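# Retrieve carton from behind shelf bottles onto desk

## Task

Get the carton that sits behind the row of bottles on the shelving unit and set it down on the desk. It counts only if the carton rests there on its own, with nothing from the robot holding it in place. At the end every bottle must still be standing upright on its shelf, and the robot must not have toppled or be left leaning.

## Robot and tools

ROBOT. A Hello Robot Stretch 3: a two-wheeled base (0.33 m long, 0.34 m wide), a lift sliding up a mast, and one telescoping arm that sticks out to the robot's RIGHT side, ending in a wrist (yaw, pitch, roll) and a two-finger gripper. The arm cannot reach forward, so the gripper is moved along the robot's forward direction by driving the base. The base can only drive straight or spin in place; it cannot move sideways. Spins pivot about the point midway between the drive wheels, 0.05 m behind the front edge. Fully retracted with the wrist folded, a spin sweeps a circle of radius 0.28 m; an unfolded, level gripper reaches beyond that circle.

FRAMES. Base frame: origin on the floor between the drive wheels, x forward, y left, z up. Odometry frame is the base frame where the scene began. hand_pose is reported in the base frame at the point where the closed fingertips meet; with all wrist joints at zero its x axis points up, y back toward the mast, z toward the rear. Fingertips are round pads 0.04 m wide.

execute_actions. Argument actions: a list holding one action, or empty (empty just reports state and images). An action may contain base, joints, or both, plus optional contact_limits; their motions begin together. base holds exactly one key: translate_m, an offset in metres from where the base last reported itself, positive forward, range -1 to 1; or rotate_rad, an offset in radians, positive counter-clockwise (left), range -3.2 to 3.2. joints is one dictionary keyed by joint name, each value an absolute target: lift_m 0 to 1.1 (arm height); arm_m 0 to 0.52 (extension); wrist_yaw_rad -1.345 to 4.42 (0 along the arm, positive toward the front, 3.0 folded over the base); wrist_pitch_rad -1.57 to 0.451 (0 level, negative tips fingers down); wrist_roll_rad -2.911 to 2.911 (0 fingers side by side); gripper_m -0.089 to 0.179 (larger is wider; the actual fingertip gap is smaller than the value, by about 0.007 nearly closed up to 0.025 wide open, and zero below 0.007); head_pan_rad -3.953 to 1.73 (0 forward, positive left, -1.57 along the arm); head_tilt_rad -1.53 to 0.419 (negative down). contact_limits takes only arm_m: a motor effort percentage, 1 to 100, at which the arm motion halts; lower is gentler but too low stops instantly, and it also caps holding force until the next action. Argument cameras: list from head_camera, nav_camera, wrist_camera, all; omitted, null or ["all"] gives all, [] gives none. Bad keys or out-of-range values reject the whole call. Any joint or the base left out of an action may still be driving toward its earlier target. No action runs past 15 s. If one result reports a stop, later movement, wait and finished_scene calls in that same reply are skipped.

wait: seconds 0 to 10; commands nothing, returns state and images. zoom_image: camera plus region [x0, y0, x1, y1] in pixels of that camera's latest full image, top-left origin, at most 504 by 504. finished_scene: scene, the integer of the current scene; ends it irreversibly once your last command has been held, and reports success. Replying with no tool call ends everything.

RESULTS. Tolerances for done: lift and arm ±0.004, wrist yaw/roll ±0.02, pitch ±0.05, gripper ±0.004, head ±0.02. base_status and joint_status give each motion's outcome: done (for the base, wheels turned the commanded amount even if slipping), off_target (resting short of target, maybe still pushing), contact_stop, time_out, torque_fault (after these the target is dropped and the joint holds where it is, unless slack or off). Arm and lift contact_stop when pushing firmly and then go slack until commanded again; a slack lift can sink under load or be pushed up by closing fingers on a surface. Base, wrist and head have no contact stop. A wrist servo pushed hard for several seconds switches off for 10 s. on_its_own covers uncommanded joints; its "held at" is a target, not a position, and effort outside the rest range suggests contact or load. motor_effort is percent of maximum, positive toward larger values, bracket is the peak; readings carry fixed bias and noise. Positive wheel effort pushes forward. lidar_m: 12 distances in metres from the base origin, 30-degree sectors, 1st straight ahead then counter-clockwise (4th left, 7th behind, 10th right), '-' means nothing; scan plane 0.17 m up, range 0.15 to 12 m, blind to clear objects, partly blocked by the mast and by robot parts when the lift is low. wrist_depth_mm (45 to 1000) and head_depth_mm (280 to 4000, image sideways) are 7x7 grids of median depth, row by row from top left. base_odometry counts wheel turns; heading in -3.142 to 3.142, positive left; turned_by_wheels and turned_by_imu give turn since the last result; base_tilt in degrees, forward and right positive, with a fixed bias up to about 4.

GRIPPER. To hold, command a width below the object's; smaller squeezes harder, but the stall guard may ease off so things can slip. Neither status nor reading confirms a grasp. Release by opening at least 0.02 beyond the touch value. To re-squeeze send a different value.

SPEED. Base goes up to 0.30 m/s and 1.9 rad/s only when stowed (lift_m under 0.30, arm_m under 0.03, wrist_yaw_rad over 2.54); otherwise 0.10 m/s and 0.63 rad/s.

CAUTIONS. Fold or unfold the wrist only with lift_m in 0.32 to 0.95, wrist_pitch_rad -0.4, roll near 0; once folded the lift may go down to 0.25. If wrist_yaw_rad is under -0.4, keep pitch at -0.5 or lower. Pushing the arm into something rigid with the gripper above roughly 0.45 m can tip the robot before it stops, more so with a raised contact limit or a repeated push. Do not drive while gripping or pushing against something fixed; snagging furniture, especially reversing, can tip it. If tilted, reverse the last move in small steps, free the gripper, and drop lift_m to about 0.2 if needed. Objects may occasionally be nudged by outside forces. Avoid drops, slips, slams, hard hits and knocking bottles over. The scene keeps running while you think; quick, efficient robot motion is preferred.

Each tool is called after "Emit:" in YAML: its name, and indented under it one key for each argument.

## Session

Emit:
execute_actions:
  actions: []

Scene clock: 0.00 s.
base_odometry: x=+0.000 y=+0.000 heading=+0.000 (m, m, rad; odometry frame)
turned_by_wheels: +0.000 (rad since the last result)
turned_by_imu: +0.000 (rad since the last result)
base_tilt: forward=-0.9 right=+0.7 (deg)
lidar_m: 2.12 2.20 2.09 1.99 2.05 2.31 1.77 1.97 1.69 1.39 1.83 2.43
head_depth_mm: 1842 2582 2567 2560 2586 2582 2305 / 1762 2533 2524 2520 2549 2581 2283 / 1714 2521 2486 2514 2525 2549 2275 / 1717 2479 2460 2472 2303 2096 2111 / 1716 2486 2477 2442 2443 2321 2120 / 1984 2497 2453 2431 2463 2325 2109 / 1987 2453 2331 2427 2283 2151 2090
base_status: not commanded
joint_positions: lift_m=+0.410 arm_m=+0.002 wrist_yaw_rad=+2.848 wrist_pitch_rad=-0.318 wrist_roll_rad=-0.002 gripper_m=+0.037 head_pan_rad=+0.010 head_tilt_rad=-0.007
joint_status: not commanded
motor_effort: left_wheel=-1 right_wheel=+0 lift_m=+33 arm_m=+0 wrist_yaw_rad=+1 wrist_pitch_rad=+7 wrist_roll_rad=+1 gripper_m=+0 head_pan_rad=+0 head_tilt_rad=+2 (%)
hand_pose: x=+0.0470 y=+0.0792 z=+0.4458 quat_wxyz=(+0.213, +0.706, +0.009, +0.675) (m; base frame)
wrist_depth_mm: - - - - - - - / - - - - - - - / - - - - - - - / - - - - - - - / 884 - 892 896 928 846 809 / 775 - 768 728 - 720 697 / 631 603 609 621 599 600 586
pictures: head_camera (sideways: a quarter turn clockwise sets it upright), nav_camera (sideways: a quarter turn counterclockwise sets it upright), wrist_camera
Images, in order (width x height): head_camera 896x504, nav_camera 672x504, wrist_camera 644x364.

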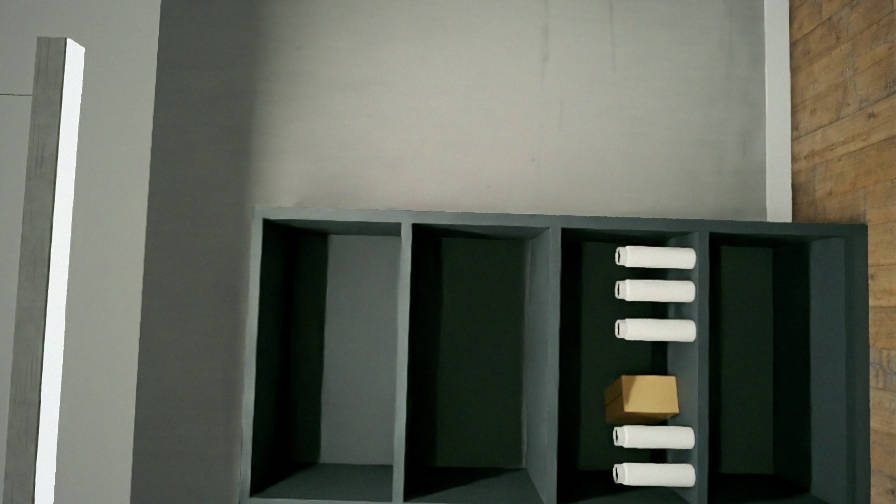

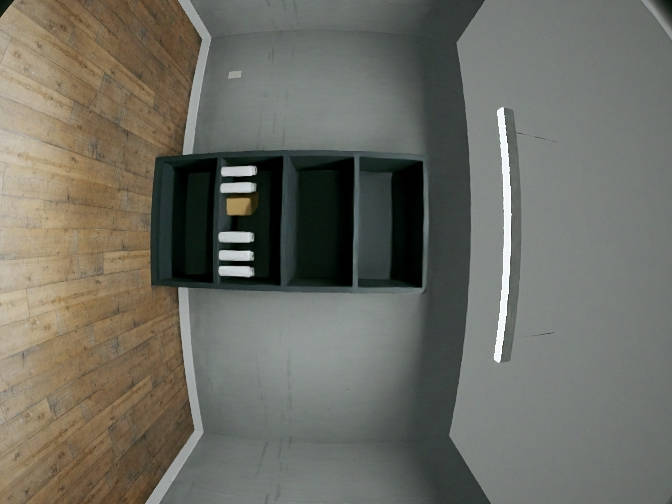

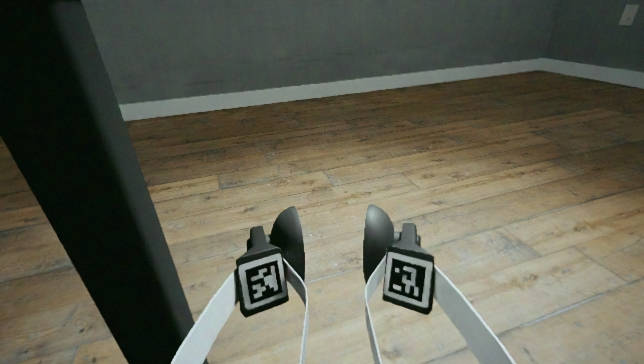

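Emit:
zoom_image:
  camera: "head_camera"
  region: [560, 300, 760, 500]

Emit:
execute_actions:
  actions:
    - {"joints": {"head_pan_rad": -2.2, "head_tilt_rad": -0.35, "lift_m": 0.28, "wrist_pitch_rad": -0.39}}
  cameras: ["head_camera", "nav_camera"]

Region (560, 300, 760, 500) of head_camera's 896x504 image, scaled by 2.520, with more detail than that image has.

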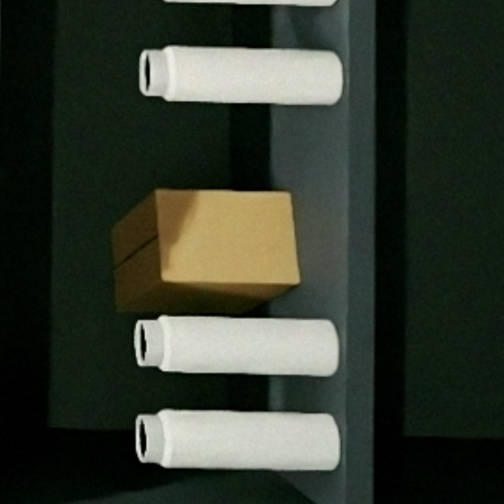

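Scene clock: 2.20 s.
base_odometry: x=+0.000 y=+0.000 heading=+0.000 (m, m, rad; odometry frame)
turned_by_wheels: +0.000 (rad since the last result)
turned_by_imu: +0.000 (rad since the last result)
base_tilt: forward=-1.0 right=+0.6 (deg)
lidar_m: 2.13 2.19 2.09 1.99 2.05 2.31 1.78 1.97 1.69 1.39 1.83 2.43
head_depth_mm: 2232 2316 2433 2361 2317 1884 1496 / 2312 2473 2620 2731 2561 1893 1495 / 2139 2281 2504 2647 2502 1855 1492 / 1983 2108 2236 2402 2431 1858 1465 / 1837 1948 2064 2153 1971 1859 1467 / 1707 1804 1927 1946 1915 1771 1466 / 1596 1689 1772 1841 1715 1728 1457
base_status: not commanded
joint_positions: lift_m=+0.280 arm_m=+0.002 wrist_yaw_rad=+2.848 wrist_pitch_rad=-0.407 wrist_roll_rad=-0.002 gripper_m=+0.037 head_pan_rad=-2.193 head_tilt_rad=-0.346
joint_status: all done
motor_effort: left_wheel=-1(1) right_wheel=+0(0) lift_m=+26(31) arm_m=+0(0) wrist_yaw_rad=+1(0) wrist_pitch_rad=+7(7) wrist_roll_rad=+1(1) gripper_m=+0(0) head_pan_rad=-5(45) head_tilt_rad=-3(28) (%)
hand_pose: x=+0.0441 y=+0.0696 z=+0.2954 quat_wxyz=(+0.243, +0.705, +0.041, +0.665) (m; base frame)
wrist_depth_mm: - - - - - - - / - - - - - - - / - - 983 918 933 932 910 / 772 779 746 749 726 705 695 / 621 - 598 605 612 586 568 / 517 - 519 496 - 480 486 / 457 - - 431 426 422 412
pictures: head_camera (sideways: a quarter turn clockwise sets it upright), nav_camera (sideways: a quarter turn counterclockwise sets it upright)
Images, in order (width x height): head_camera 896x504, nav_camera 672x504.

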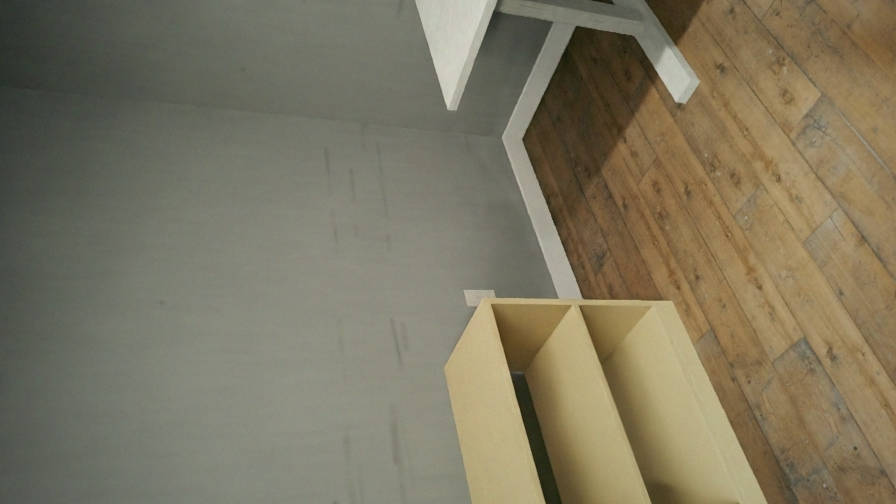

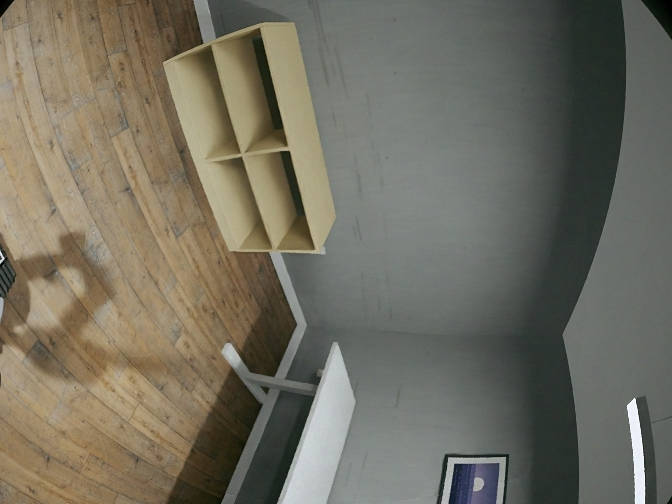

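Emit:
execute_actions:
  actions:
    - {"base": {"translate_m": 1.0}, "joints": {"head_pan_rad": 0.35, "head_tilt_rad": -0.5}}
  cameras: ["head_camera"]

Scene clock: 7.97 s.
base_odometry: x=+1.000 y=+0.000 heading=+0.000 (m, m, rad; odometry frame)
turned_by_wheels: +0.000 (rad since the last result)
turned_by_imu: +0.009 (rad since the last result)
base_tilt: forward=-0.9 right=+0.7 (deg)
lidar_m: 1.13 1.28 2.14 2.03 2.09 2.77 2.77 2.41 1.56 1.75 1.80 1.65
head_depth_mm: 1246 1346 1247 1524 1312 1476 1337 / 1288 1384 1345 1547 1716 1505 1333 / 1322 1425 1320 1545 1760 1514 1320 / 1349 1449 1533 1443 1775 1549 1313 / 1379 1456 1552 1340 1803 1577 1301 / 1161 1236 1282 1377 1629 1571 1309 / 1443 1607 1782 1995 1977 1571 1303
base_status: done
joint_positions: lift_m=+0.280 arm_m=+0.002 wrist_yaw_rad=+2.848 wrist_pitch_rad=-0.407 wrist_roll_rad=-0.002 gripper_m=+0.037 head_pan_rad=+0.343 head_tilt_rad=-0.494
joint_status: all done
motor_effort: left_wheel=-1(7) right_wheel=+1(8) lift_m=+27(26) arm_m=+0(0) wrist_yaw_rad=+1(1) wrist_pitch_rad=+7(7) wrist_roll_rad=+1(1) gripper_m=+0(0) head_pan_rad=+5(47) head_tilt_rad=-3(19) (%)
hand_pose: x=+0.0441 y=+0.0695 z=+0.2953 quat_wxyz=(+0.243, +0.705, +0.041, +0.665) (m; base frame)
wrist_depth_mm: - - - - - - - / - - - - - - - / - 968 948 965 922 901 894 / 760 756 734 721 709 702 711 / 610 - 605 595 587 596 571 / 514 - 526 491 - 489 485 / 454 - - 426 422 415 416
pictures: head_camera (sideways: a quarter turn clockwise sets it upright)
Images, in order (width x height): head_camera 896x504.

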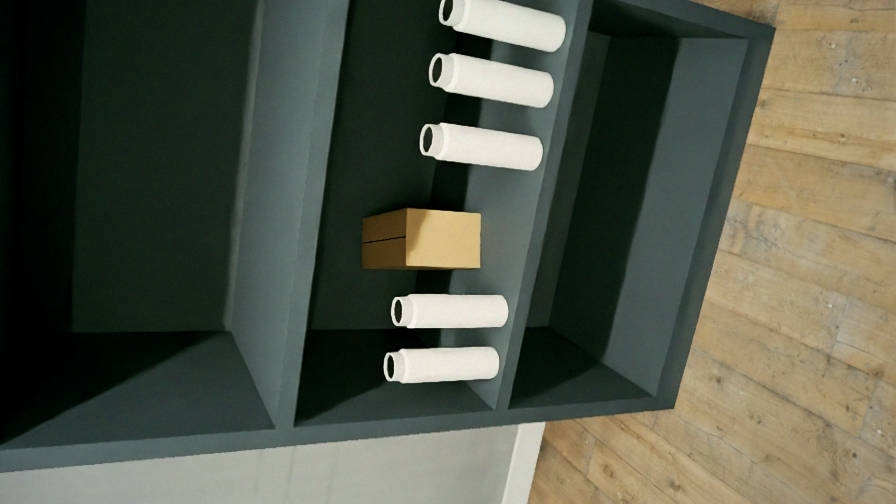

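Emit:
zoom_image:
  camera: "head_camera"
  region: [340, 110, 560, 340]

Region (340, 110, 560, 340) of head_camera's 896x504 image, scaled by 2.191, with more detail than that image has; it fills the left 482 columns of this view, and the rest is white.

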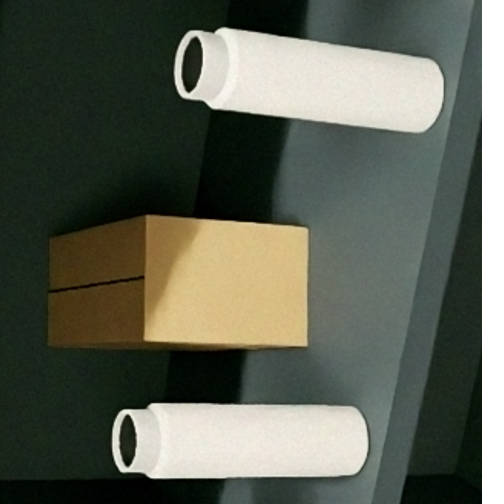

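Emit:
execute_actions:
  actions:
    - {"base": {"translate_m": 0.6}}
  cameras: []

Emit:
execute_actions:
  actions:
    - {"base": {"rotate_rad": 1.935}, "joints": {"head_pan_rad": -1.5, "head_tilt_rad": -0.75}}
  cameras: []

Emit:
execute_actions:
  actions:
    - {"base": {"translate_m": 0.12}, "joints": {"lift_m": 0.42}}
  cameras: []

Emit:
execute_actions:
  actions:
    - {"joints": {"lift_m": 0.66, "wrist_yaw_rad": 0.0}}

Scene clock: 12.17 s.
base_odometry: x=+1.600 y=+0.000 heading=+0.000 (m, m, rad; odometry frame)
turned_by_wheels: +0.000 (rad since the last result)
turned_by_imu: +0.006 (rad since the last result)
base_tilt: forward=-1.0 right=+0.7 (deg)
lidar_m: 0.67 0.95 0.83 2.04 2.11 2.83 3.36 1.93 1.81 1.73 1.43 0.54
head_depth_mm: 758 814 872 667 553 928 709 / 776 838 888 661 1080 687 749 / 799 864 916 656 1103 920 775 / 823 888 937 649 1140 722 783 / 844 916 962 641 938 936 1150 / 868 945 966 638 965 936 1176 / 896 977 958 661 1135 851 1202
base_status: done
joint_positions: lift_m=+0.280 arm_m=+0.002 wrist_yaw_rad=+2.848 wrist_pitch_rad=-0.408 wrist_roll_rad=-0.002 gripper_m=+0.037 head_pan_rad=+0.343 head_tilt_rad=-0.495
joint_status: not commanded
motor_effort: left_wheel=-2(6) right_wheel=+2(10) lift_m=+25(26) arm_m=+0(0) wrist_yaw_rad=+1(1) wrist_pitch_rad=+7(7) wrist_roll_rad=+1(1) gripper_m=+0(0) head_pan_rad=+4(5) head_tilt_rad=-3(4) (%)
hand_pose: x=+0.0441 y=+0.0695 z=+0.2953 quat_wxyz=(+0.243, +0.705, +0.041, +0.665) (m; base frame)
wrist_depth_mm: - - - - - 798 809 / - - - - - 917 846 / - 993 987 950 862 754 731 / 755 751 752 721 710 635 564 / 618 - 583 573 607 573 491 / 522 - 518 494 - 487 464 / 447 - - 417 420 416 413
pictures: none
No camera images: the call's "cameras" was empty. Leave "cameras" out to get every camera's image.

Scene clock: 14.53 s.
base_odometry: x=+1.600 y=+0.000 heading=+1.935 (m, m, rad; odometry frame)
turned_by_wheels: +1.935 (rad since the last result)
turned_by_imu: +1.900 (rad since the last result)
base_tilt: forward=-0.9 right=+0.7 (deg)
lidar_m: 2.06 2.46 3.38 2.40 1.94 1.73 1.74 1.10 0.55 0.97 0.83 2.05
head_depth_mm: 788 780 570 1081 871 825 1119 / 815 772 566 1111 799 1195 1134 / 847 759 583 1121 823 1236 1153 / 879 753 603 1050 930 1261 1172 / 912 743 621 993 958 1256 1160 / 938 732 1188 1036 990 1278 1163 / 882 726 1022 897 1225 1301 1147
base_status: done
joint_positions: lift_m=+0.280 arm_m=+0.002 wrist_yaw_rad=+2.848 wrist_pitch_rad=-0.408 wrist_roll_rad=-0.002 gripper_m=+0.037 head_pan_rad=-1.493 head_tilt_rad=-0.741
joint_status: all done
motor_effort: left_wheel=-2(7) right_wheel=+2(14) lift_m=+26(26) arm_m=+0(1) wrist_yaw_rad=+0(1) wrist_pitch_rad=+7(7) wrist_roll_rad=+1(1) gripper_m=+0(0) head_pan_rad=-3(44) head_tilt_rad=-6(25) (%)
hand_pose: x=+0.0441 y=+0.0695 z=+0.2953 quat_wxyz=(+0.243, +0.705, +0.041, +0.665) (m; base frame)
wrist_depth_mm: - - - - - - - / - - - - - - - / - - 987 962 921 930 908 / 764 753 749 740 721 696 686 / 618 - 602 585 609 563 570 / 510 - 520 487 - 485 482 / 452 - - 421 422 425 412
pictures: none
No camera images: the call's "cameras" was empty. Leave "cameras" out to get every camera's image.

Scene clock: 16.97 s.
base_odometry: x=+1.557 y=+0.112 heading=+1.935 (m, m, rad; odometry frame)
turned_by_wheels: +0.000 (rad since the last result)
turned_by_imu: +0.001 (rad since the last result)
base_tilt: forward=-0.9 right=+0.6 (deg)
lidar_m: 1.94 2.33 3.33 2.93 2.06 1.84 1.85 0.63 0.68 0.98 0.77 1.93
head_depth_mm: 818 782 592 1102 916 1204 1140 / 849 772 610 1126 831 1247 1155 / 880 759 630 1031 932 1277 1163 / 917 751 965 1011 974 1260 1164 / 932 741 1213 896 967 1284 1164 / 841 734 998 936 1243 1298 1160 / 721 725 848 936 1194 1309 1157
base_status: done
joint_positions: lift_m=+0.420 arm_m=+0.002 wrist_yaw_rad=+2.848 wrist_pitch_rad=-0.408 wrist_roll_rad=-0.002 gripper_m=+0.037 head_pan_rad=-1.493 head_tilt_rad=-0.741
joint_status: all done
motor_effort: left_wheel=-2(6) right_wheel=+3(10) lift_m=+40(42) arm_m=+0(0) wrist_yaw_rad=+1(0) wrist_pitch_rad=+7(7) wrist_roll_rad=+0(1) gripper_m=+0(0) head_pan_rad=-4(3) head_tilt_rad=-5(5) (%)
hand_pose: x=+0.0441 y=+0.0694 z=+0.4346 quat_wxyz=(+0.243, +0.705, +0.041, +0.665) (m; base frame)
wrist_depth_mm: - - - - - - - / - - - - - - - / - - - - - - - / - - 1000 957 997 973 966 / 839 - 838 785 808 789 777 / 687 - 688 658 - 641 645 / 597 573 574 576 569 564 562
pictures: none
No camera images: the call's "cameras" was empty. Leave "cameras" out to get every camera's image.

Scene clock: 19.97 s.
base_odometry: x=+1.557 y=+0.112 heading=+1.935 (m, m, rad; odometry frame)
turned_by_wheels: +0.000 (rad since the last result)
turned_by_imu: +0.000 (rad since the last result)
base_tilt: forward=-1.0 right=+0.7 (deg)
lidar_m: 1.94 2.33 3.33 2.93 2.06 1.84 1.85 0.63 0.68 0.97 0.77 1.93
head_depth_mm: 819 783 591 1104 910 1205 1131 / 849 771 610 1136 827 1247 1156 / 881 761 630 1028 929 1274 1175 / 916 750 960 1008 968 1293 - / 936 740 1209 894 965 1279 1163 / 838 734 997 934 1245 1301 1159 / 723 723 845 938 1193 1318 1153
base_status: not commanded
joint_positions: lift_m=+0.660 arm_m=+0.002 wrist_yaw_rad=+0.002 wrist_pitch_rad=-0.408 wrist_roll_rad=-0.002 gripper_m=+0.037 head_pan_rad=-1.493 head_tilt_rad=-0.741
joint_status: all done
motor_effort: left_wheel=-1(2) right_wheel=+2(2) lift_m=+40(41) arm_m=+0(0) wrist_yaw_rad=+0(0) wrist_pitch_rad=+7(7) wrist_roll_rad=+1(1) gripper_m=+0(0) head_pan_rad=-4(4) head_tilt_rad=-6(5) (%)
hand_pose: x=-0.0211 y=-0.3722 z=+0.6746 quat_wxyz=(+0.694, +0.144, -0.691, -0.143) (m; base frame)
wrist_depth_mm: 424 396 378 479 672 258 577 / 463 446 405 507 728 283 609 / - 486 460 544 585 316 300 / - 520 463 456 433 400 315 / - 694 844 992 382 362 340 / 980 957 805 851 - 866 555 / 854 824 804 759 733 738 614
pictures: head_camera (sideways: a quarter turn clockwise sets it upright), nav_camera (sideways: a quarter turn counterclockwise sets it upright), wrist_camera
Images, in order (width x height): head_camera 896x504, nav_camera 672x504, wrist_camera 644x364.

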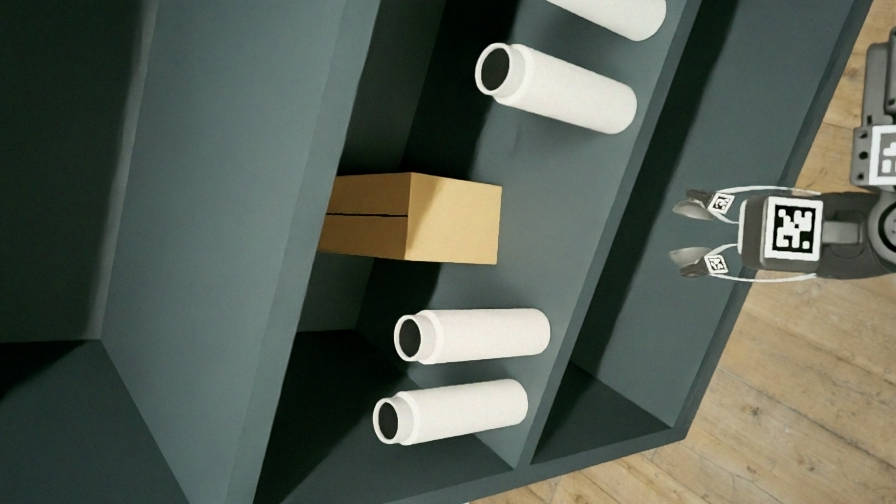

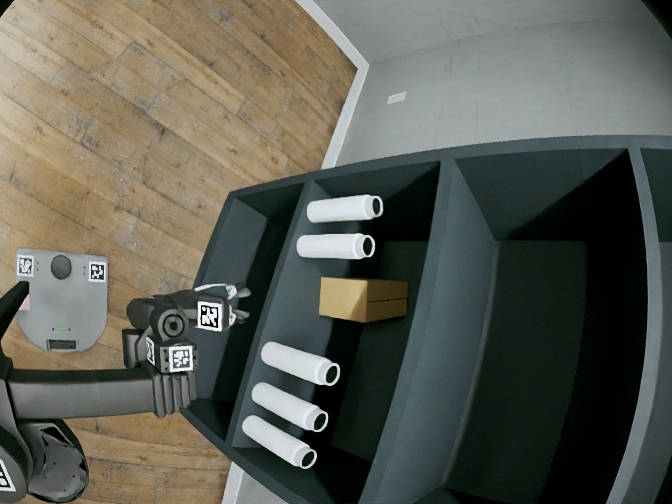

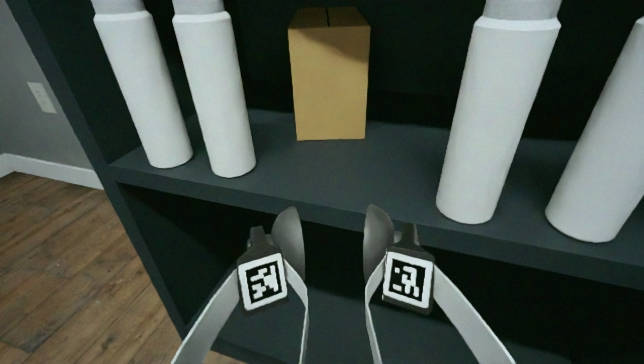

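Emit:
execute_actions:
  actions:
    - {"joints": {"arm_m": 0.29, "gripper_m": 0.1}, "contact_limits": {"arm_m": 12}}
  cameras: ["head_camera", "wrist_camera"]

Scene clock: 23.50 s.
base_odometry: x=+1.557 y=+0.112 heading=+1.935 (m, m, rad; odometry frame)
turned_by_wheels: +0.000 (rad since the last result)
turned_by_imu: +0.001 (rad since the last result)
base_tilt: forward=-0.9 right=+0.7 (deg)
lidar_m: 1.94 2.32 3.30 2.93 2.07 1.84 1.85 0.63 0.68 0.97 0.77 1.93
head_depth_mm: 818 782 590 1110 912 1202 1135 / 848 770 612 1131 750 - - / 882 760 631 964 - 1260 1165 / 911 751 966 999 966 1260 1166 / 936 742 1213 895 969 1280 1165 / 837 735 996 933 1244 1298 1159 / 721 723 851 939 1191 1312 1152
base_status: not commanded
joint_positions: lift_m=+0.660 arm_m=+0.290 wrist_yaw_rad=+0.001 wrist_pitch_rad=-0.408 wrist_roll_rad=-0.002 gripper_m=+0.100 head_pan_rad=-1.493 head_tilt_rad=-0.741
joint_status: all done
motor_effort: left_wheel=-2(2) right_wheel=+2(2) lift_m=+40(39) arm_m=+4(5) wrist_yaw_rad=+0(0) wrist_pitch_rad=+7(7) wrist_roll_rad=+1(1) gripper_m=+0(93) head_pan_rad=-3(3) head_tilt_rad=-6(6) (%)
contact_limits: arm_m 12 (drawing in: default 30, maximum 49; extending or still: default 41, maximum 67)
hand_pose: x=-0.0214 y=-0.6603 z=+0.6746 quat_wxyz=(+0.693, +0.144, -0.691, -0.143) (m; base frame)
wrist_depth_mm: 338 428 511 448 421 396 367 / 339 432 546 255 445 422 394 / 139 456 567 236 244 459 428 / 142 436 457 264 405 440 431 / 149 188 372 296 336 367 352 / 161 180 308 305 299 310 300 / 220 204 264 266 266 258 256
pictures: head_camera (sideways: a quarter turn clockwise sets it upright), wrist_camera
Images, in order (width x height): head_camera 896x504, wrist_camera 644x364.

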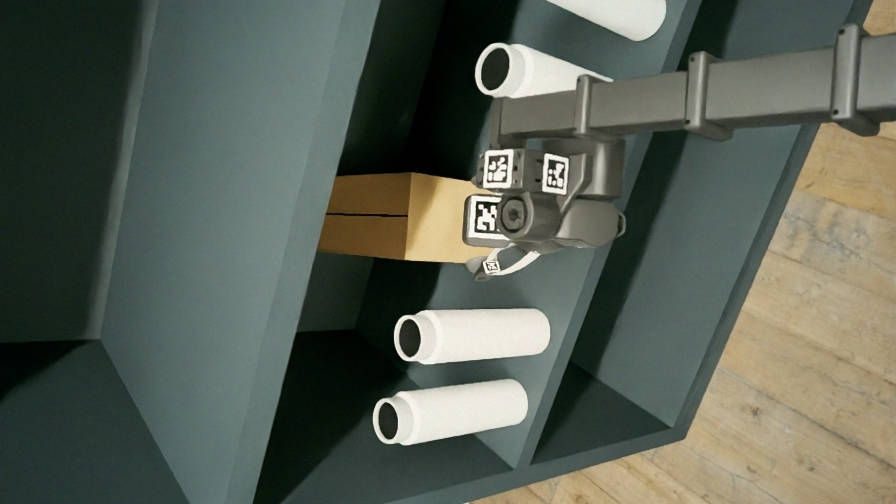

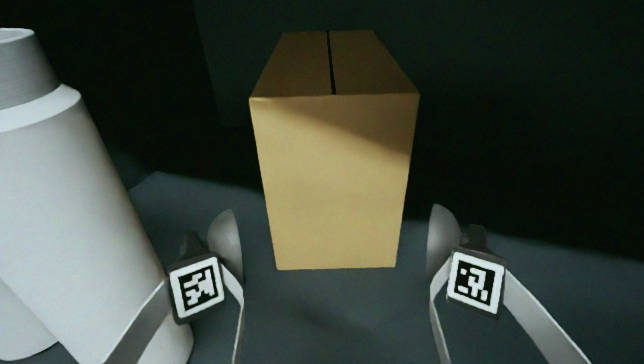

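Emit:
execute_actions:
  actions:
    - {"joints": {"arm_m": 0.42, "gripper_m": 0.16}, "contact_limits": {"arm_m": 12}}
  cameras: ["head_camera", "wrist_camera"]

Scene clock: 25.97 s.
base_odometry: x=+1.557 y=+0.112 heading=+1.935 (m, m, rad; odometry frame)
turned_by_wheels: +0.000 (rad since the last result)
turned_by_imu: +0.000 (rad since the last result)
base_tilt: forward=-0.9 right=+0.7 (deg)
lidar_m: 1.94 2.32 3.32 2.93 2.06 1.85 1.84 0.63 0.69 0.97 0.77 1.93
head_depth_mm: 818 782 592 1106 913 1208 1135 / 849 769 609 1153 774 - - / 879 761 630 - 928 1272 1170 / 914 750 963 1046 968 1256 1168 / 933 742 1213 898 970 1281 1161 / 839 734 1000 934 1246 1296 1152 / 720 724 849 938 1193 1316 1155
base_status: not commanded
joint_positions: lift_m=+0.660 arm_m=+0.420 wrist_yaw_rad=+0.001 wrist_pitch_rad=-0.408 wrist_roll_rad=-0.002 gripper_m=+0.160 head_pan_rad=-1.493 head_tilt_rad=-0.741
joint_status: all done
motor_effort: left_wheel=-2(2) right_wheel=+2(2) lift_m=+40(40) arm_m=+4(7) wrist_yaw_rad=+0(0) wrist_pitch_rad=+7(7) wrist_roll_rad=+1(1) gripper_m=+1(100) head_pan_rad=-3(4) head_tilt_rad=-5(6) (%)
contact_limits: arm_m 12 (drawing in: default 30, maximum 49; extending or still: default 41, maximum 67)
hand_pose: x=-0.0214 y=-0.7903 z=+0.6746 quat_wxyz=(+0.693, +0.144, -0.691, -0.143) (m; base frame)
wrist_depth_mm: 296 378 377 345 319 293 275 / 303 390 423 253 328 319 296 / 311 403 202 175 172 345 316 / 317 414 137 134 132 367 344 / 327 378 119 116 117 117 357 / 311 - 133 133 134 139 304 / 275 262 167 157 157 262 254
pictures: head_camera (sideways: a quarter turn clockwise sets it upright), wrist_camera
Images, in order (width x height): head_camera 896x504, wrist_camera 644x364.

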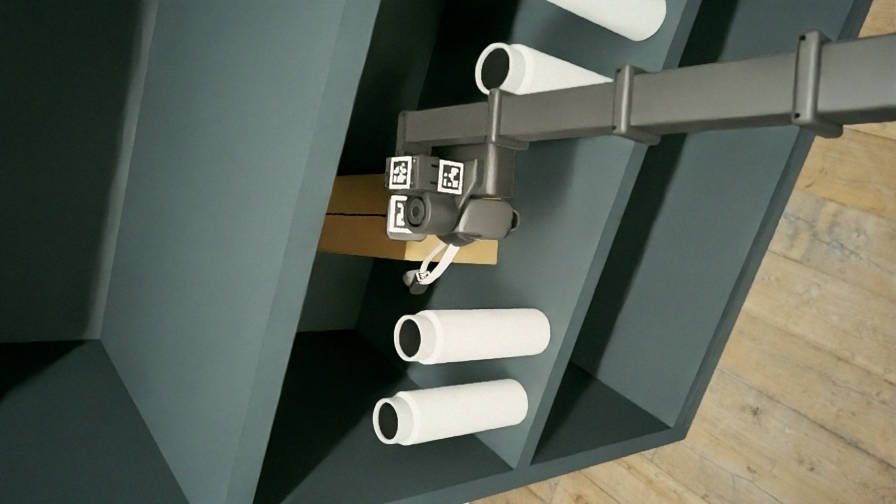

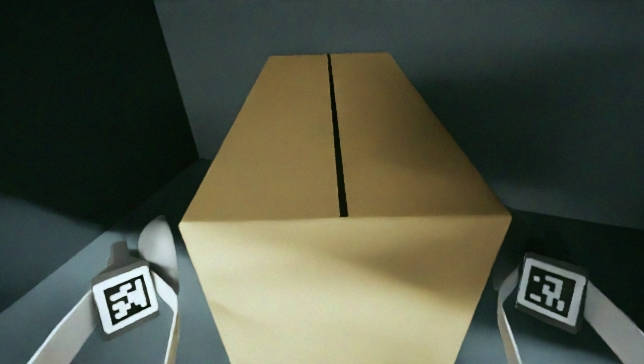

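Emit:
execute_actions:
  actions:
    - {"joints": {"gripper_m": 0.095}}
  cameras: ["wrist_camera"]

Emit:
execute_actions:
  actions:
    - {"joints": {"arm_m": 0.14, "lift_m": 0.664}}
  cameras: ["head_camera", "wrist_camera"]

Scene clock: 27.40 s.
base_odometry: x=+1.557 y=+0.112 heading=+1.935 (m, m, rad; odometry frame)
turned_by_wheels: +0.000 (rad since the last result)
turned_by_imu: +0.000 (rad since the last result)
base_tilt: forward=-0.9 right=+0.7 (deg)
lidar_m: 1.94 2.33 3.33 2.92 2.07 1.84 1.85 0.63 0.68 0.97 0.77 1.93
head_depth_mm: 821 778 589 1101 914 1207 1135 / 847 772 610 1155 772 - - / 879 760 631 - 933 1263 1169 / 916 747 960 1046 969 1269 1166 / 933 741 1211 891 964 1277 1166 / 836 733 1001 932 1241 1303 1156 / 723 723 851 941 1189 1313 1149
base_status: not commanded
joint_positions: lift_m=+0.660 arm_m=+0.420 wrist_yaw_rad=+0.000 wrist_pitch_rad=-0.410 wrist_roll_rad=-0.002 gripper_m=+0.096 head_pan_rad=-1.493 head_tilt_rad=-0.741
joint_status: all done
motor_effort: left_wheel=-2(2) right_wheel=+2(3) lift_m=+40(40) arm_m=+3(4) wrist_yaw_rad=+1(0) wrist_pitch_rad=+8(8) wrist_roll_rad=+1(0) gripper_m=-22(99) head_pan_rad=-3(3) head_tilt_rad=-6(5) (%)
hand_pose: x=-0.0214 y=-0.7902 z=+0.6743 quat_wxyz=(+0.693, +0.144, -0.691, -0.144) (m; base frame)
wrist_depth_mm: 300 384 382 347 317 297 274 / 307 392 415 252 330 314 293 / 308 396 202 174 171 341 317 / 318 412 135 133 130 369 336 / 326 369 118 116 115 122 347 / 311 328 133 132 132 - 299 / 274 263 160 155 154 259 260
pictures: wrist_camera
Images, in order (width x height): wrist_camera 644x364.

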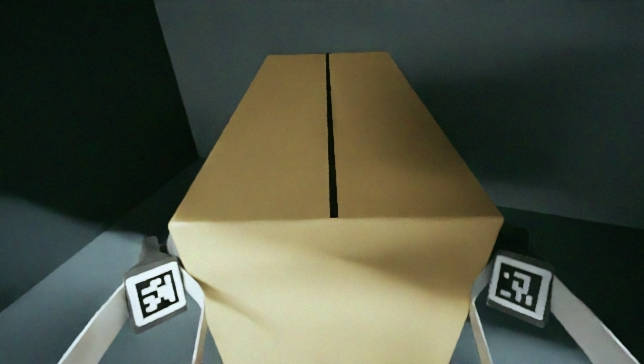

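Scene clock: 30.70 s.
base_odometry: x=+1.557 y=+0.112 heading=+1.935 (m, m, rad; odometry frame)
turned_by_wheels: +0.000 (rad since the last result)
turned_by_imu: +0.001 (rad since the last result)
base_tilt: forward=-0.9 right=+0.7 (deg)
lidar_m: 1.94 2.33 3.33 2.92 2.06 1.84 1.85 0.63 0.69 0.97 0.77 1.93
head_depth_mm: 819 779 591 1108 913 1199 1133 / 847 770 611 1126 827 - - / 884 762 629 1057 758 - 1152 / 913 751 1188 875 734 1260 1168 / 932 741 1217 890 969 1282 1165 / 834 734 998 931 1239 1298 1160 / 722 723 848 941 1194 1317 1150
base_status: not commanded
joint_positions: lift_m=+0.664 arm_m=+0.140 wrist_yaw_rad=+0.000 wrist_pitch_rad=-0.412 wrist_roll_rad=-0.002 gripper_m=+0.096 head_pan_rad=-1.493 head_tilt_rad=-0.741
joint_status: all done
motor_effort: left_wheel=-2(2) right_wheel=+2(3) lift_m=+42(42) arm_m=-4(4) wrist_yaw_rad=+0(0) wrist_pitch_rad=+9(9) wrist_roll_rad=+1(1) gripper_m=-21(21) head_pan_rad=-3(4) head_tilt_rad=-5(5) (%)
hand_pose: x=-0.0214 y=-0.5104 z=+0.6777 quat_wxyz=(+0.693, +0.145, -0.691, -0.145) (m; base frame)
wrist_depth_mm: 277 244 648 601 558 512 172 / 288 254 666 259 573 551 162 / 316 287 205 176 174 572 166 / 390 352 135 133 131 225 176 / 433 376 118 116 116 122 195 / 990 499 133 132 132 - 287 / 846 632 159 155 152 256 261
pictures: head_camera (sideways: a quarter turn clockwise sets it upright), wrist_camera
Images, in order (width x height): head_camera 896x504, wrist_camera 644x364.

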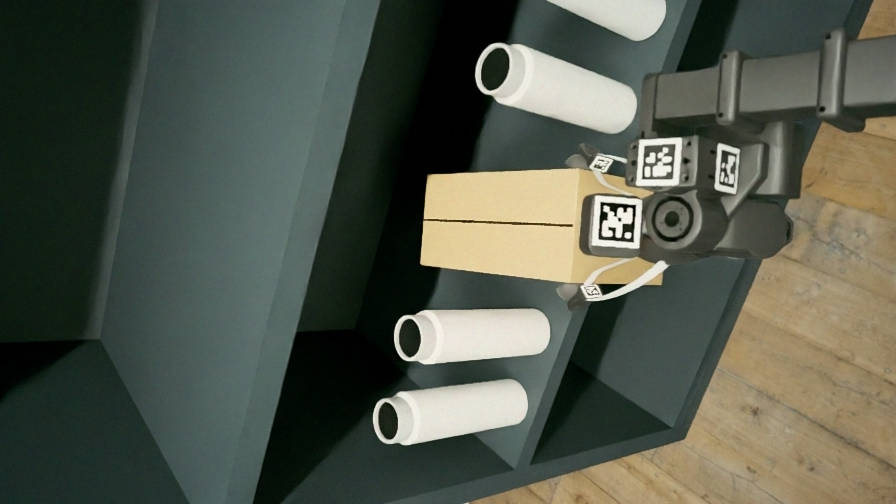

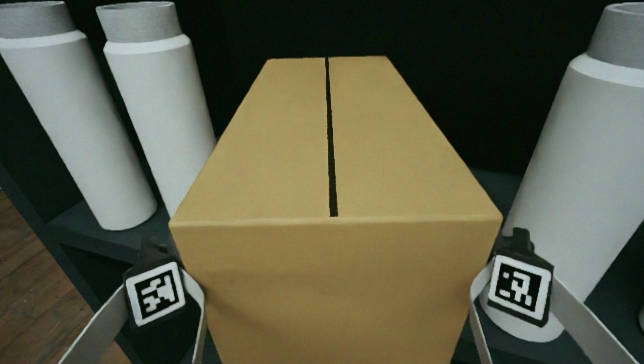

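Emit:
execute_actions:
  actions:
    - {"joints": {"arm_m": 0.12, "lift_m": 0.66}}
  cameras: []

Emit:
execute_actions:
  actions:
    - {"joints": {"gripper_m": 0.165}}
  cameras: ["head_camera"]

Scene clock: 32.00 s.
base_odometry: x=+1.557 y=+0.112 heading=+1.935 (m, m, rad; odometry frame)
turned_by_wheels: +0.000 (rad since the last result)
turned_by_imu: +0.000 (rad since the last result)
base_tilt: forward=-0.9 right=+0.6 (deg)
lidar_m: 1.94 2.33 3.33 2.92 2.07 1.84 1.85 0.63 0.69 0.98 0.77 1.93
head_depth_mm: 820 782 591 1112 916 1227 1133 / 848 769 610 1129 828 866 - / 879 758 627 1093 741 - 1133 / 915 751 1176 1052 723 1237 1153 / 934 742 1213 895 964 1281 1163 / 840 732 1000 931 1239 1307 1156 / 721 724 848 940 1193 1321 1151
base_status: not commanded
joint_positions: lift_m=+0.660 arm_m=+0.120 wrist_yaw_rad=+0.000 wrist_pitch_rad=-0.412 wrist_roll_rad=-0.002 gripper_m=+0.096 head_pan_rad=-1.493 head_tilt_rad=-0.741
joint_status: all done
motor_effort: left_wheel=-2(2) right_wheel=+3(2) lift_m=+26(37) arm_m=-4(4) wrist_yaw_rad=+0(0) wrist_pitch_rad=+9(9) wrist_roll_rad=+1(1) gripper_m=-21(21) head_pan_rad=-4(3) head_tilt_rad=-6(5) (%)
hand_pose: x=-0.0214 y=-0.4904 z=+0.6743 quat_wxyz=(+0.693, +0.145, -0.691, -0.145) (m; base frame)
wrist_depth_mm: 284 255 649 618 571 528 166 / 305 280 316 250 602 578 167 / 365 335 201 172 171 536 180 / 414 381 135 132 131 222 197 / - 390 118 116 115 122 329 / 993 515 132 133 133 - 300 / 863 686 160 154 154 275 263
pictures: none
No camera images: the call's "cameras" was empty. Leave "cameras" out to get every camera's image.

Scene clock: 33.20 s.
base_odometry: x=+1.557 y=+0.112 heading=+1.935 (m, m, rad; odometry frame)
turned_by_wheels: +0.000 (rad since the last result)
turned_by_imu: +0.000 (rad since the last result)
base_tilt: forward=-1.0 right=+0.7 (deg)
lidar_m: 1.93 2.32 3.33 2.92 2.07 1.85 1.85 0.63 0.69 0.97 0.77 1.93
head_depth_mm: 818 781 592 1109 914 1233 1133 / 848 770 611 1131 828 866 - / 883 762 628 1087 745 - 1130 / 912 750 1185 1050 722 1232 1153 / 932 743 1209 892 956 1278 1163 / 839 732 1006 927 1246 1298 1160 / 723 724 850 940 1193 1315 1155
base_status: not commanded
joint_positions: lift_m=+0.660 arm_m=+0.120 wrist_yaw_rad=+0.000 wrist_pitch_rad=-0.412 wrist_roll_rad=-0.002 gripper_m=+0.165 head_pan_rad=-1.493 head_tilt_rad=-0.741
joint_status: all done
motor_effort: left_wheel=-2(2) right_wheel=+2(3) lift_m=+26(26) arm_m=-3(4) wrist_yaw_rad=+0(0) wrist_pitch_rad=+9(9) wrist_roll_rad=+1(1) gripper_m=+0(98) head_pan_rad=-4(4) head_tilt_rad=-5(6) (%)
hand_pose: x=-0.0214 y=-0.4904 z=+0.6743 quat_wxyz=(+0.693, +0.145, -0.691, -0.145) (m; base frame)
wrist_depth_mm: 285 254 654 638 562 528 165 / 306 279 626 255 586 571 168 / 370 341 204 177 174 543 180 / 412 379 137 135 133 222 198 / - 391 119 118 117 120 330 / - - 135 134 135 266 304 / 859 702 164 158 158 278 259
pictures: head_camera (sideways: a quarter turn clockwise sets it upright)
Images, in order (width x height): head_camera 896x504.

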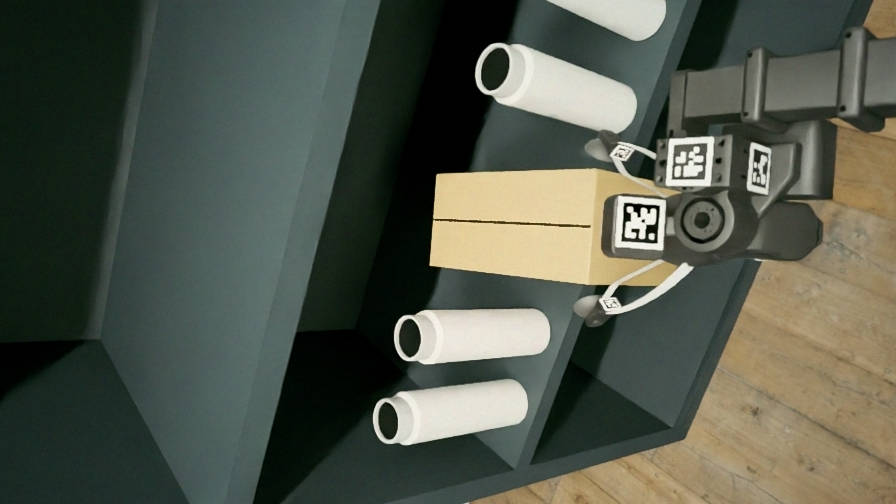

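Emit:
execute_actions:
  actions:
    - {"joints": {"lift_m": 0.77, "wrist_pitch_rad": -0.9, "arm_m": 0.29}, "contact_limits": {"arm_m": 12}}
  cameras: ["head_camera", "wrist_camera"]

Scene clock: 35.87 s.
base_odometry: x=+1.557 y=+0.112 heading=+1.935 (m, m, rad; odometry frame)
turned_by_wheels: +0.000 (rad since the last result)
turned_by_imu: +0.000 (rad since the last result)
base_tilt: forward=-1.0 right=+0.7 (deg)
lidar_m: 1.94 2.33 3.35 2.92 2.06 1.84 1.85 0.63 0.69 0.97 0.77 1.93
head_depth_mm: 819 780 591 1117 964 - - / 846 771 611 - 849 1246 1154 / 882 761 628 - 749 1243 1168 / 913 753 1176 1078 732 1234 1171 / 936 744 1214 892 968 1280 1164 / 836 733 998 928 1234 1301 1161 / 723 725 848 939 1196 1320 1144
base_status: not commanded
joint_positions: lift_m=+0.770 arm_m=+0.290 wrist_yaw_rad=+0.000 wrist_pitch_rad=-0.910 wrist_roll_rad=-0.002 gripper_m=+0.165 head_pan_rad=-1.493 head_tilt_rad=-0.741
joint_status: all done
motor_effort: left_wheel=-1(2) right_wheel=+2(3) lift_m=+40(42) arm_m=+4(5) wrist_yaw_rad=+0(0) wrist_pitch_rad=+4(8) wrist_roll_rad=+1(1) gripper_m=+0(0) head_pan_rad=-3(4) head_tilt_rad=-5(5) (%)
contact_limits: arm_m 12 (drawing in: default 30, maximum 49; extending or still: default 41, maximum 67)
hand_pose: x=-0.0215 y=-0.5730 z=+0.6914 quat_wxyz=(+0.636, +0.311, -0.634, -0.311) (m; base frame)
wrist_depth_mm: 151 462 463 199 203 459 445 / 161 194 189 179 181 412 414 / 256 211 168 164 164 384 371 / 356 280 154 150 150 350 347 / 858 350 140 138 138 323 158 / 861 - 130 129 128 131 150 / 807 767 121 121 120 226 273
pictures: head_camera (sideways: a quarter turn clockwise sets it upright), wrist_camera
Images, in order (width x height): head_camera 896x504, wrist_camera 644x364.

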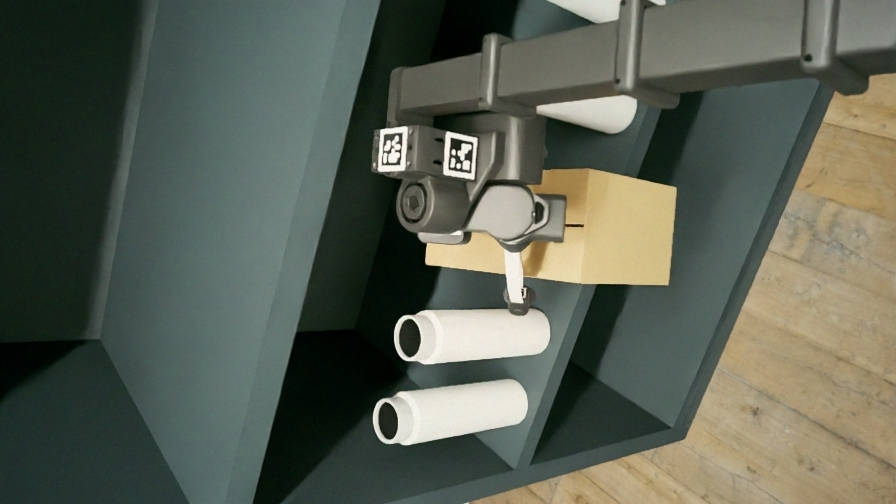

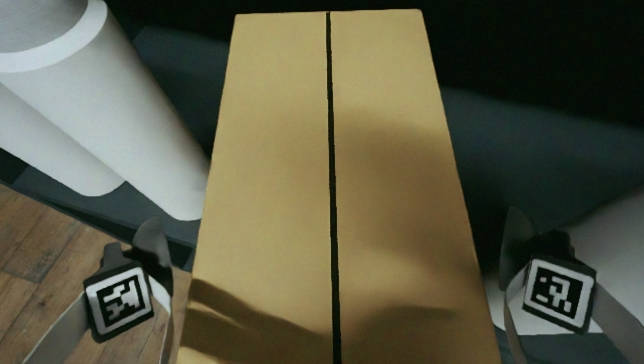

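Emit:
execute_actions:
  actions:
    - {"joints": {"lift_m": 0.763, "arm_m": 0.312}, "contact_limits": {"arm_m": 12}}
  cameras: ["wrist_camera"]

Emit:
execute_actions:
  actions:
    - {"joints": {"gripper_m": 0.093}}
  cameras: ["head_camera", "wrist_camera"]

Scene clock: 42.80 s.
base_odometry: x=+1.557 y=+0.112 heading=+1.935 (m, m, rad; odometry frame)
turned_by_wheels: +0.000 (rad since the last result)
turned_by_imu: +0.001 (rad since the last result)
base_tilt: forward=-0.9 right=+0.7 (deg)
lidar_m: 1.94 2.33 3.32 2.93 2.07 1.84 1.85 0.63 0.69 0.97 0.77 1.94
head_depth_mm: 815 783 590 1117 964 - - / 849 771 609 - 864 1245 1152 / 878 758 628 - 747 1240 1171 / 910 750 1172 1089 730 1231 1172 / 934 739 1211 883 964 1276 1166 / 839 733 1000 934 1242 1296 1161 / 721 724 854 939 1194 1316 1149
base_status: not commanded
joint_positions: lift_m=+0.763 arm_m=+0.312 wrist_yaw_rad=+0.000 wrist_pitch_rad=-0.910 wrist_roll_rad=-0.002 gripper_m=+0.165 head_pan_rad=-1.493 head_tilt_rad=-0.741
joint_status: all done
motor_effort: left_wheel=-2(2) right_wheel=+2(2) lift_m=+25(38) arm_m=+4(3) wrist_yaw_rad=+0(0) wrist_pitch_rad=+4(4) wrist_roll_rad=+1(1) gripper_m=+0(0) head_pan_rad=-3(4) head_tilt_rad=-6(5) (%)
contact_limits: arm_m 12 (drawing in: default 30, maximum 49; extending or still: default 41, maximum 67)
hand_pose: x=-0.0215 y=-0.5950 z=+0.6850 quat_wxyz=(+0.636, +0.311, -0.634, -0.311) (m; base frame)
wrist_depth_mm: 146 453 462 460 444 441 423 / 145 412 179 171 170 413 404 / 162 191 160 157 155 370 366 / 278 225 145 143 142 343 338 / 871 327 133 132 131 312 309 / 874 - 124 123 122 123 146 / 766 759 116 115 114 116 175
pictures: wrist_camera
Images, in order (width x height): wrist_camera 644x364.

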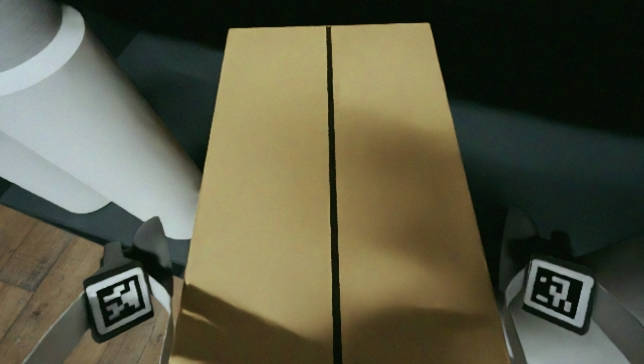

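Scene clock: 44.00 s.
base_odometry: x=+1.557 y=+0.112 heading=+1.935 (m, m, rad; odometry frame)
turned_by_wheels: +0.000 (rad since the last result)
turned_by_imu: +0.000 (rad since the last result)
base_tilt: forward=-0.9 right=+0.7 (deg)
lidar_m: 1.94 2.32 3.34 2.93 2.07 1.84 1.85 0.63 0.69 0.97 0.77 1.93
head_depth_mm: 819 784 591 1116 965 - - / 849 772 611 - 865 1247 1146 / 881 761 629 - 748 1246 1171 / 916 754 1178 1095 732 1228 1171 / 931 744 1212 888 963 1275 1170 / 842 735 1001 932 1245 1298 1153 / 722 724 850 940 1192 1323 1149
base_status: not commanded
joint_positions: lift_m=+0.763 arm_m=+0.312 wrist_yaw_rad=+0.000 wrist_pitch_rad=-0.894 wrist_roll_rad=-0.002 gripper_m=+0.094 head_pan_rad=-1.493 head_tilt_rad=-0.741
joint_status: all done
motor_effort: left_wheel=-2(2) right_wheel=+3(2) lift_m=+26(26) arm_m=+4(4) wrist_yaw_rad=+1(0) wrist_pitch_rad=-2(4) wrist_roll_rad=+0(1) gripper_m=-24(99) head_pan_rad=-3(3) head_tilt_rad=-5(6) (%)
hand_pose: x=-0.0216 y=-0.5985 z=+0.6872 quat_wxyz=(+0.639, +0.306, -0.637, -0.306) (m; base frame)
wrist_depth_mm: 150 452 475 473 459 453 439 / 146 422 187 179 180 414 418 / 159 192 166 162 161 376 375 / 270 217 151 147 147 345 342 / 886 329 137 136 135 317 319 / 840 845 127 126 125 126 159 / 778 745 119 117 117 207 174
pictures: head_camera (sideways: a quarter turn clockwise sets it upright), wrist_camera
Images, in order (width x height): head_camera 896x504, wrist_camera 644x364.

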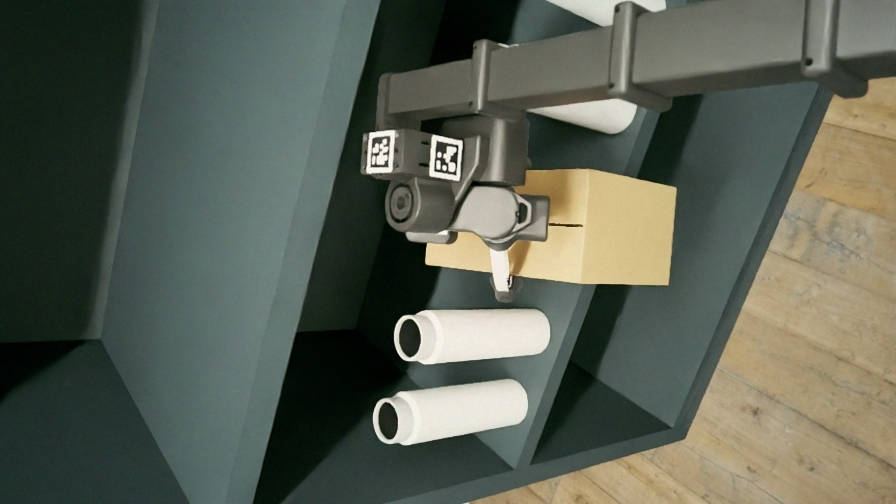

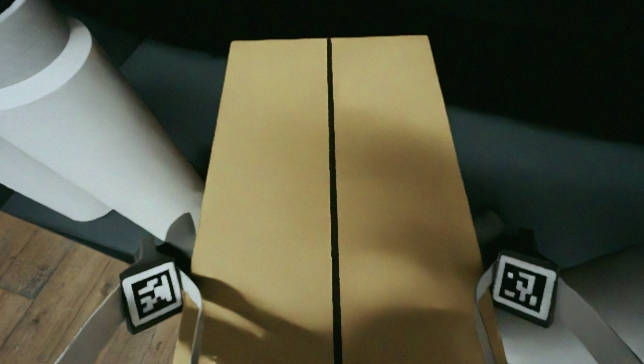

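Emit:
execute_actions:
  actions:
    - {"joints": {"lift_m": 0.79, "arm_m": 0.29}}
  cameras: ["wrist_camera"]

Scene clock: 45.20 s.
base_odometry: x=+1.557 y=+0.112 heading=+1.935 (m, m, rad; odometry frame)
turned_by_wheels: +0.000 (rad since the last result)
turned_by_imu: +0.000 (rad since the last result)
base_tilt: forward=-1.0 right=+0.7 (deg)
lidar_m: 1.94 2.33 3.32 2.93 2.07 1.84 1.84 0.63 0.69 0.98 0.77 1.93
head_depth_mm: 816 783 580 1118 - - - / 847 772 588 - 842 1238 1152 / 883 760 607 - 710 1246 1171 / 911 748 1182 1064 695 1226 1172 / 934 741 1209 888 962 1281 1161 / 843 732 999 932 1242 1298 1161 / 722 721 849 939 1201 1318 1152
base_status: not commanded
joint_positions: lift_m=+0.790 arm_m=+0.290 wrist_yaw_rad=+0.000 wrist_pitch_rad=-0.914 wrist_roll_rad=-0.002 gripper_m=+0.097 head_pan_rad=-1.493 head_tilt_rad=-0.741
joint_status: all done
motor_effort: left_wheel=-1(2) right_wheel=+2(3) lift_m=+41(42) arm_m=-3(4) wrist_yaw_rad=+0(1) wrist_pitch_rad=+6(6) wrist_roll_rad=+1(1) gripper_m=-22(25) head_pan_rad=-4(4) head_tilt_rad=-6(5) (%)
hand_pose: x=-0.0216 y=-0.5726 z=+0.7107 quat_wxyz=(+0.635, +0.313, -0.633, -0.312) (m; base frame)
wrist_depth_mm: 159 469 503 184 484 470 452 / 166 195 173 169 167 436 433 / 257 214 160 156 155 400 393 / 367 279 147 146 145 367 367 / 918 429 137 136 135 341 160 / 868 896 129 127 127 126 159 / 812 794 121 119 119 275 272
pictures: wrist_camera
Images, in order (width x height): wrist_camera 644x364.

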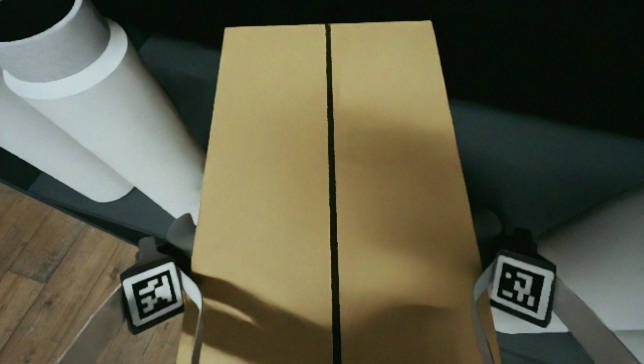

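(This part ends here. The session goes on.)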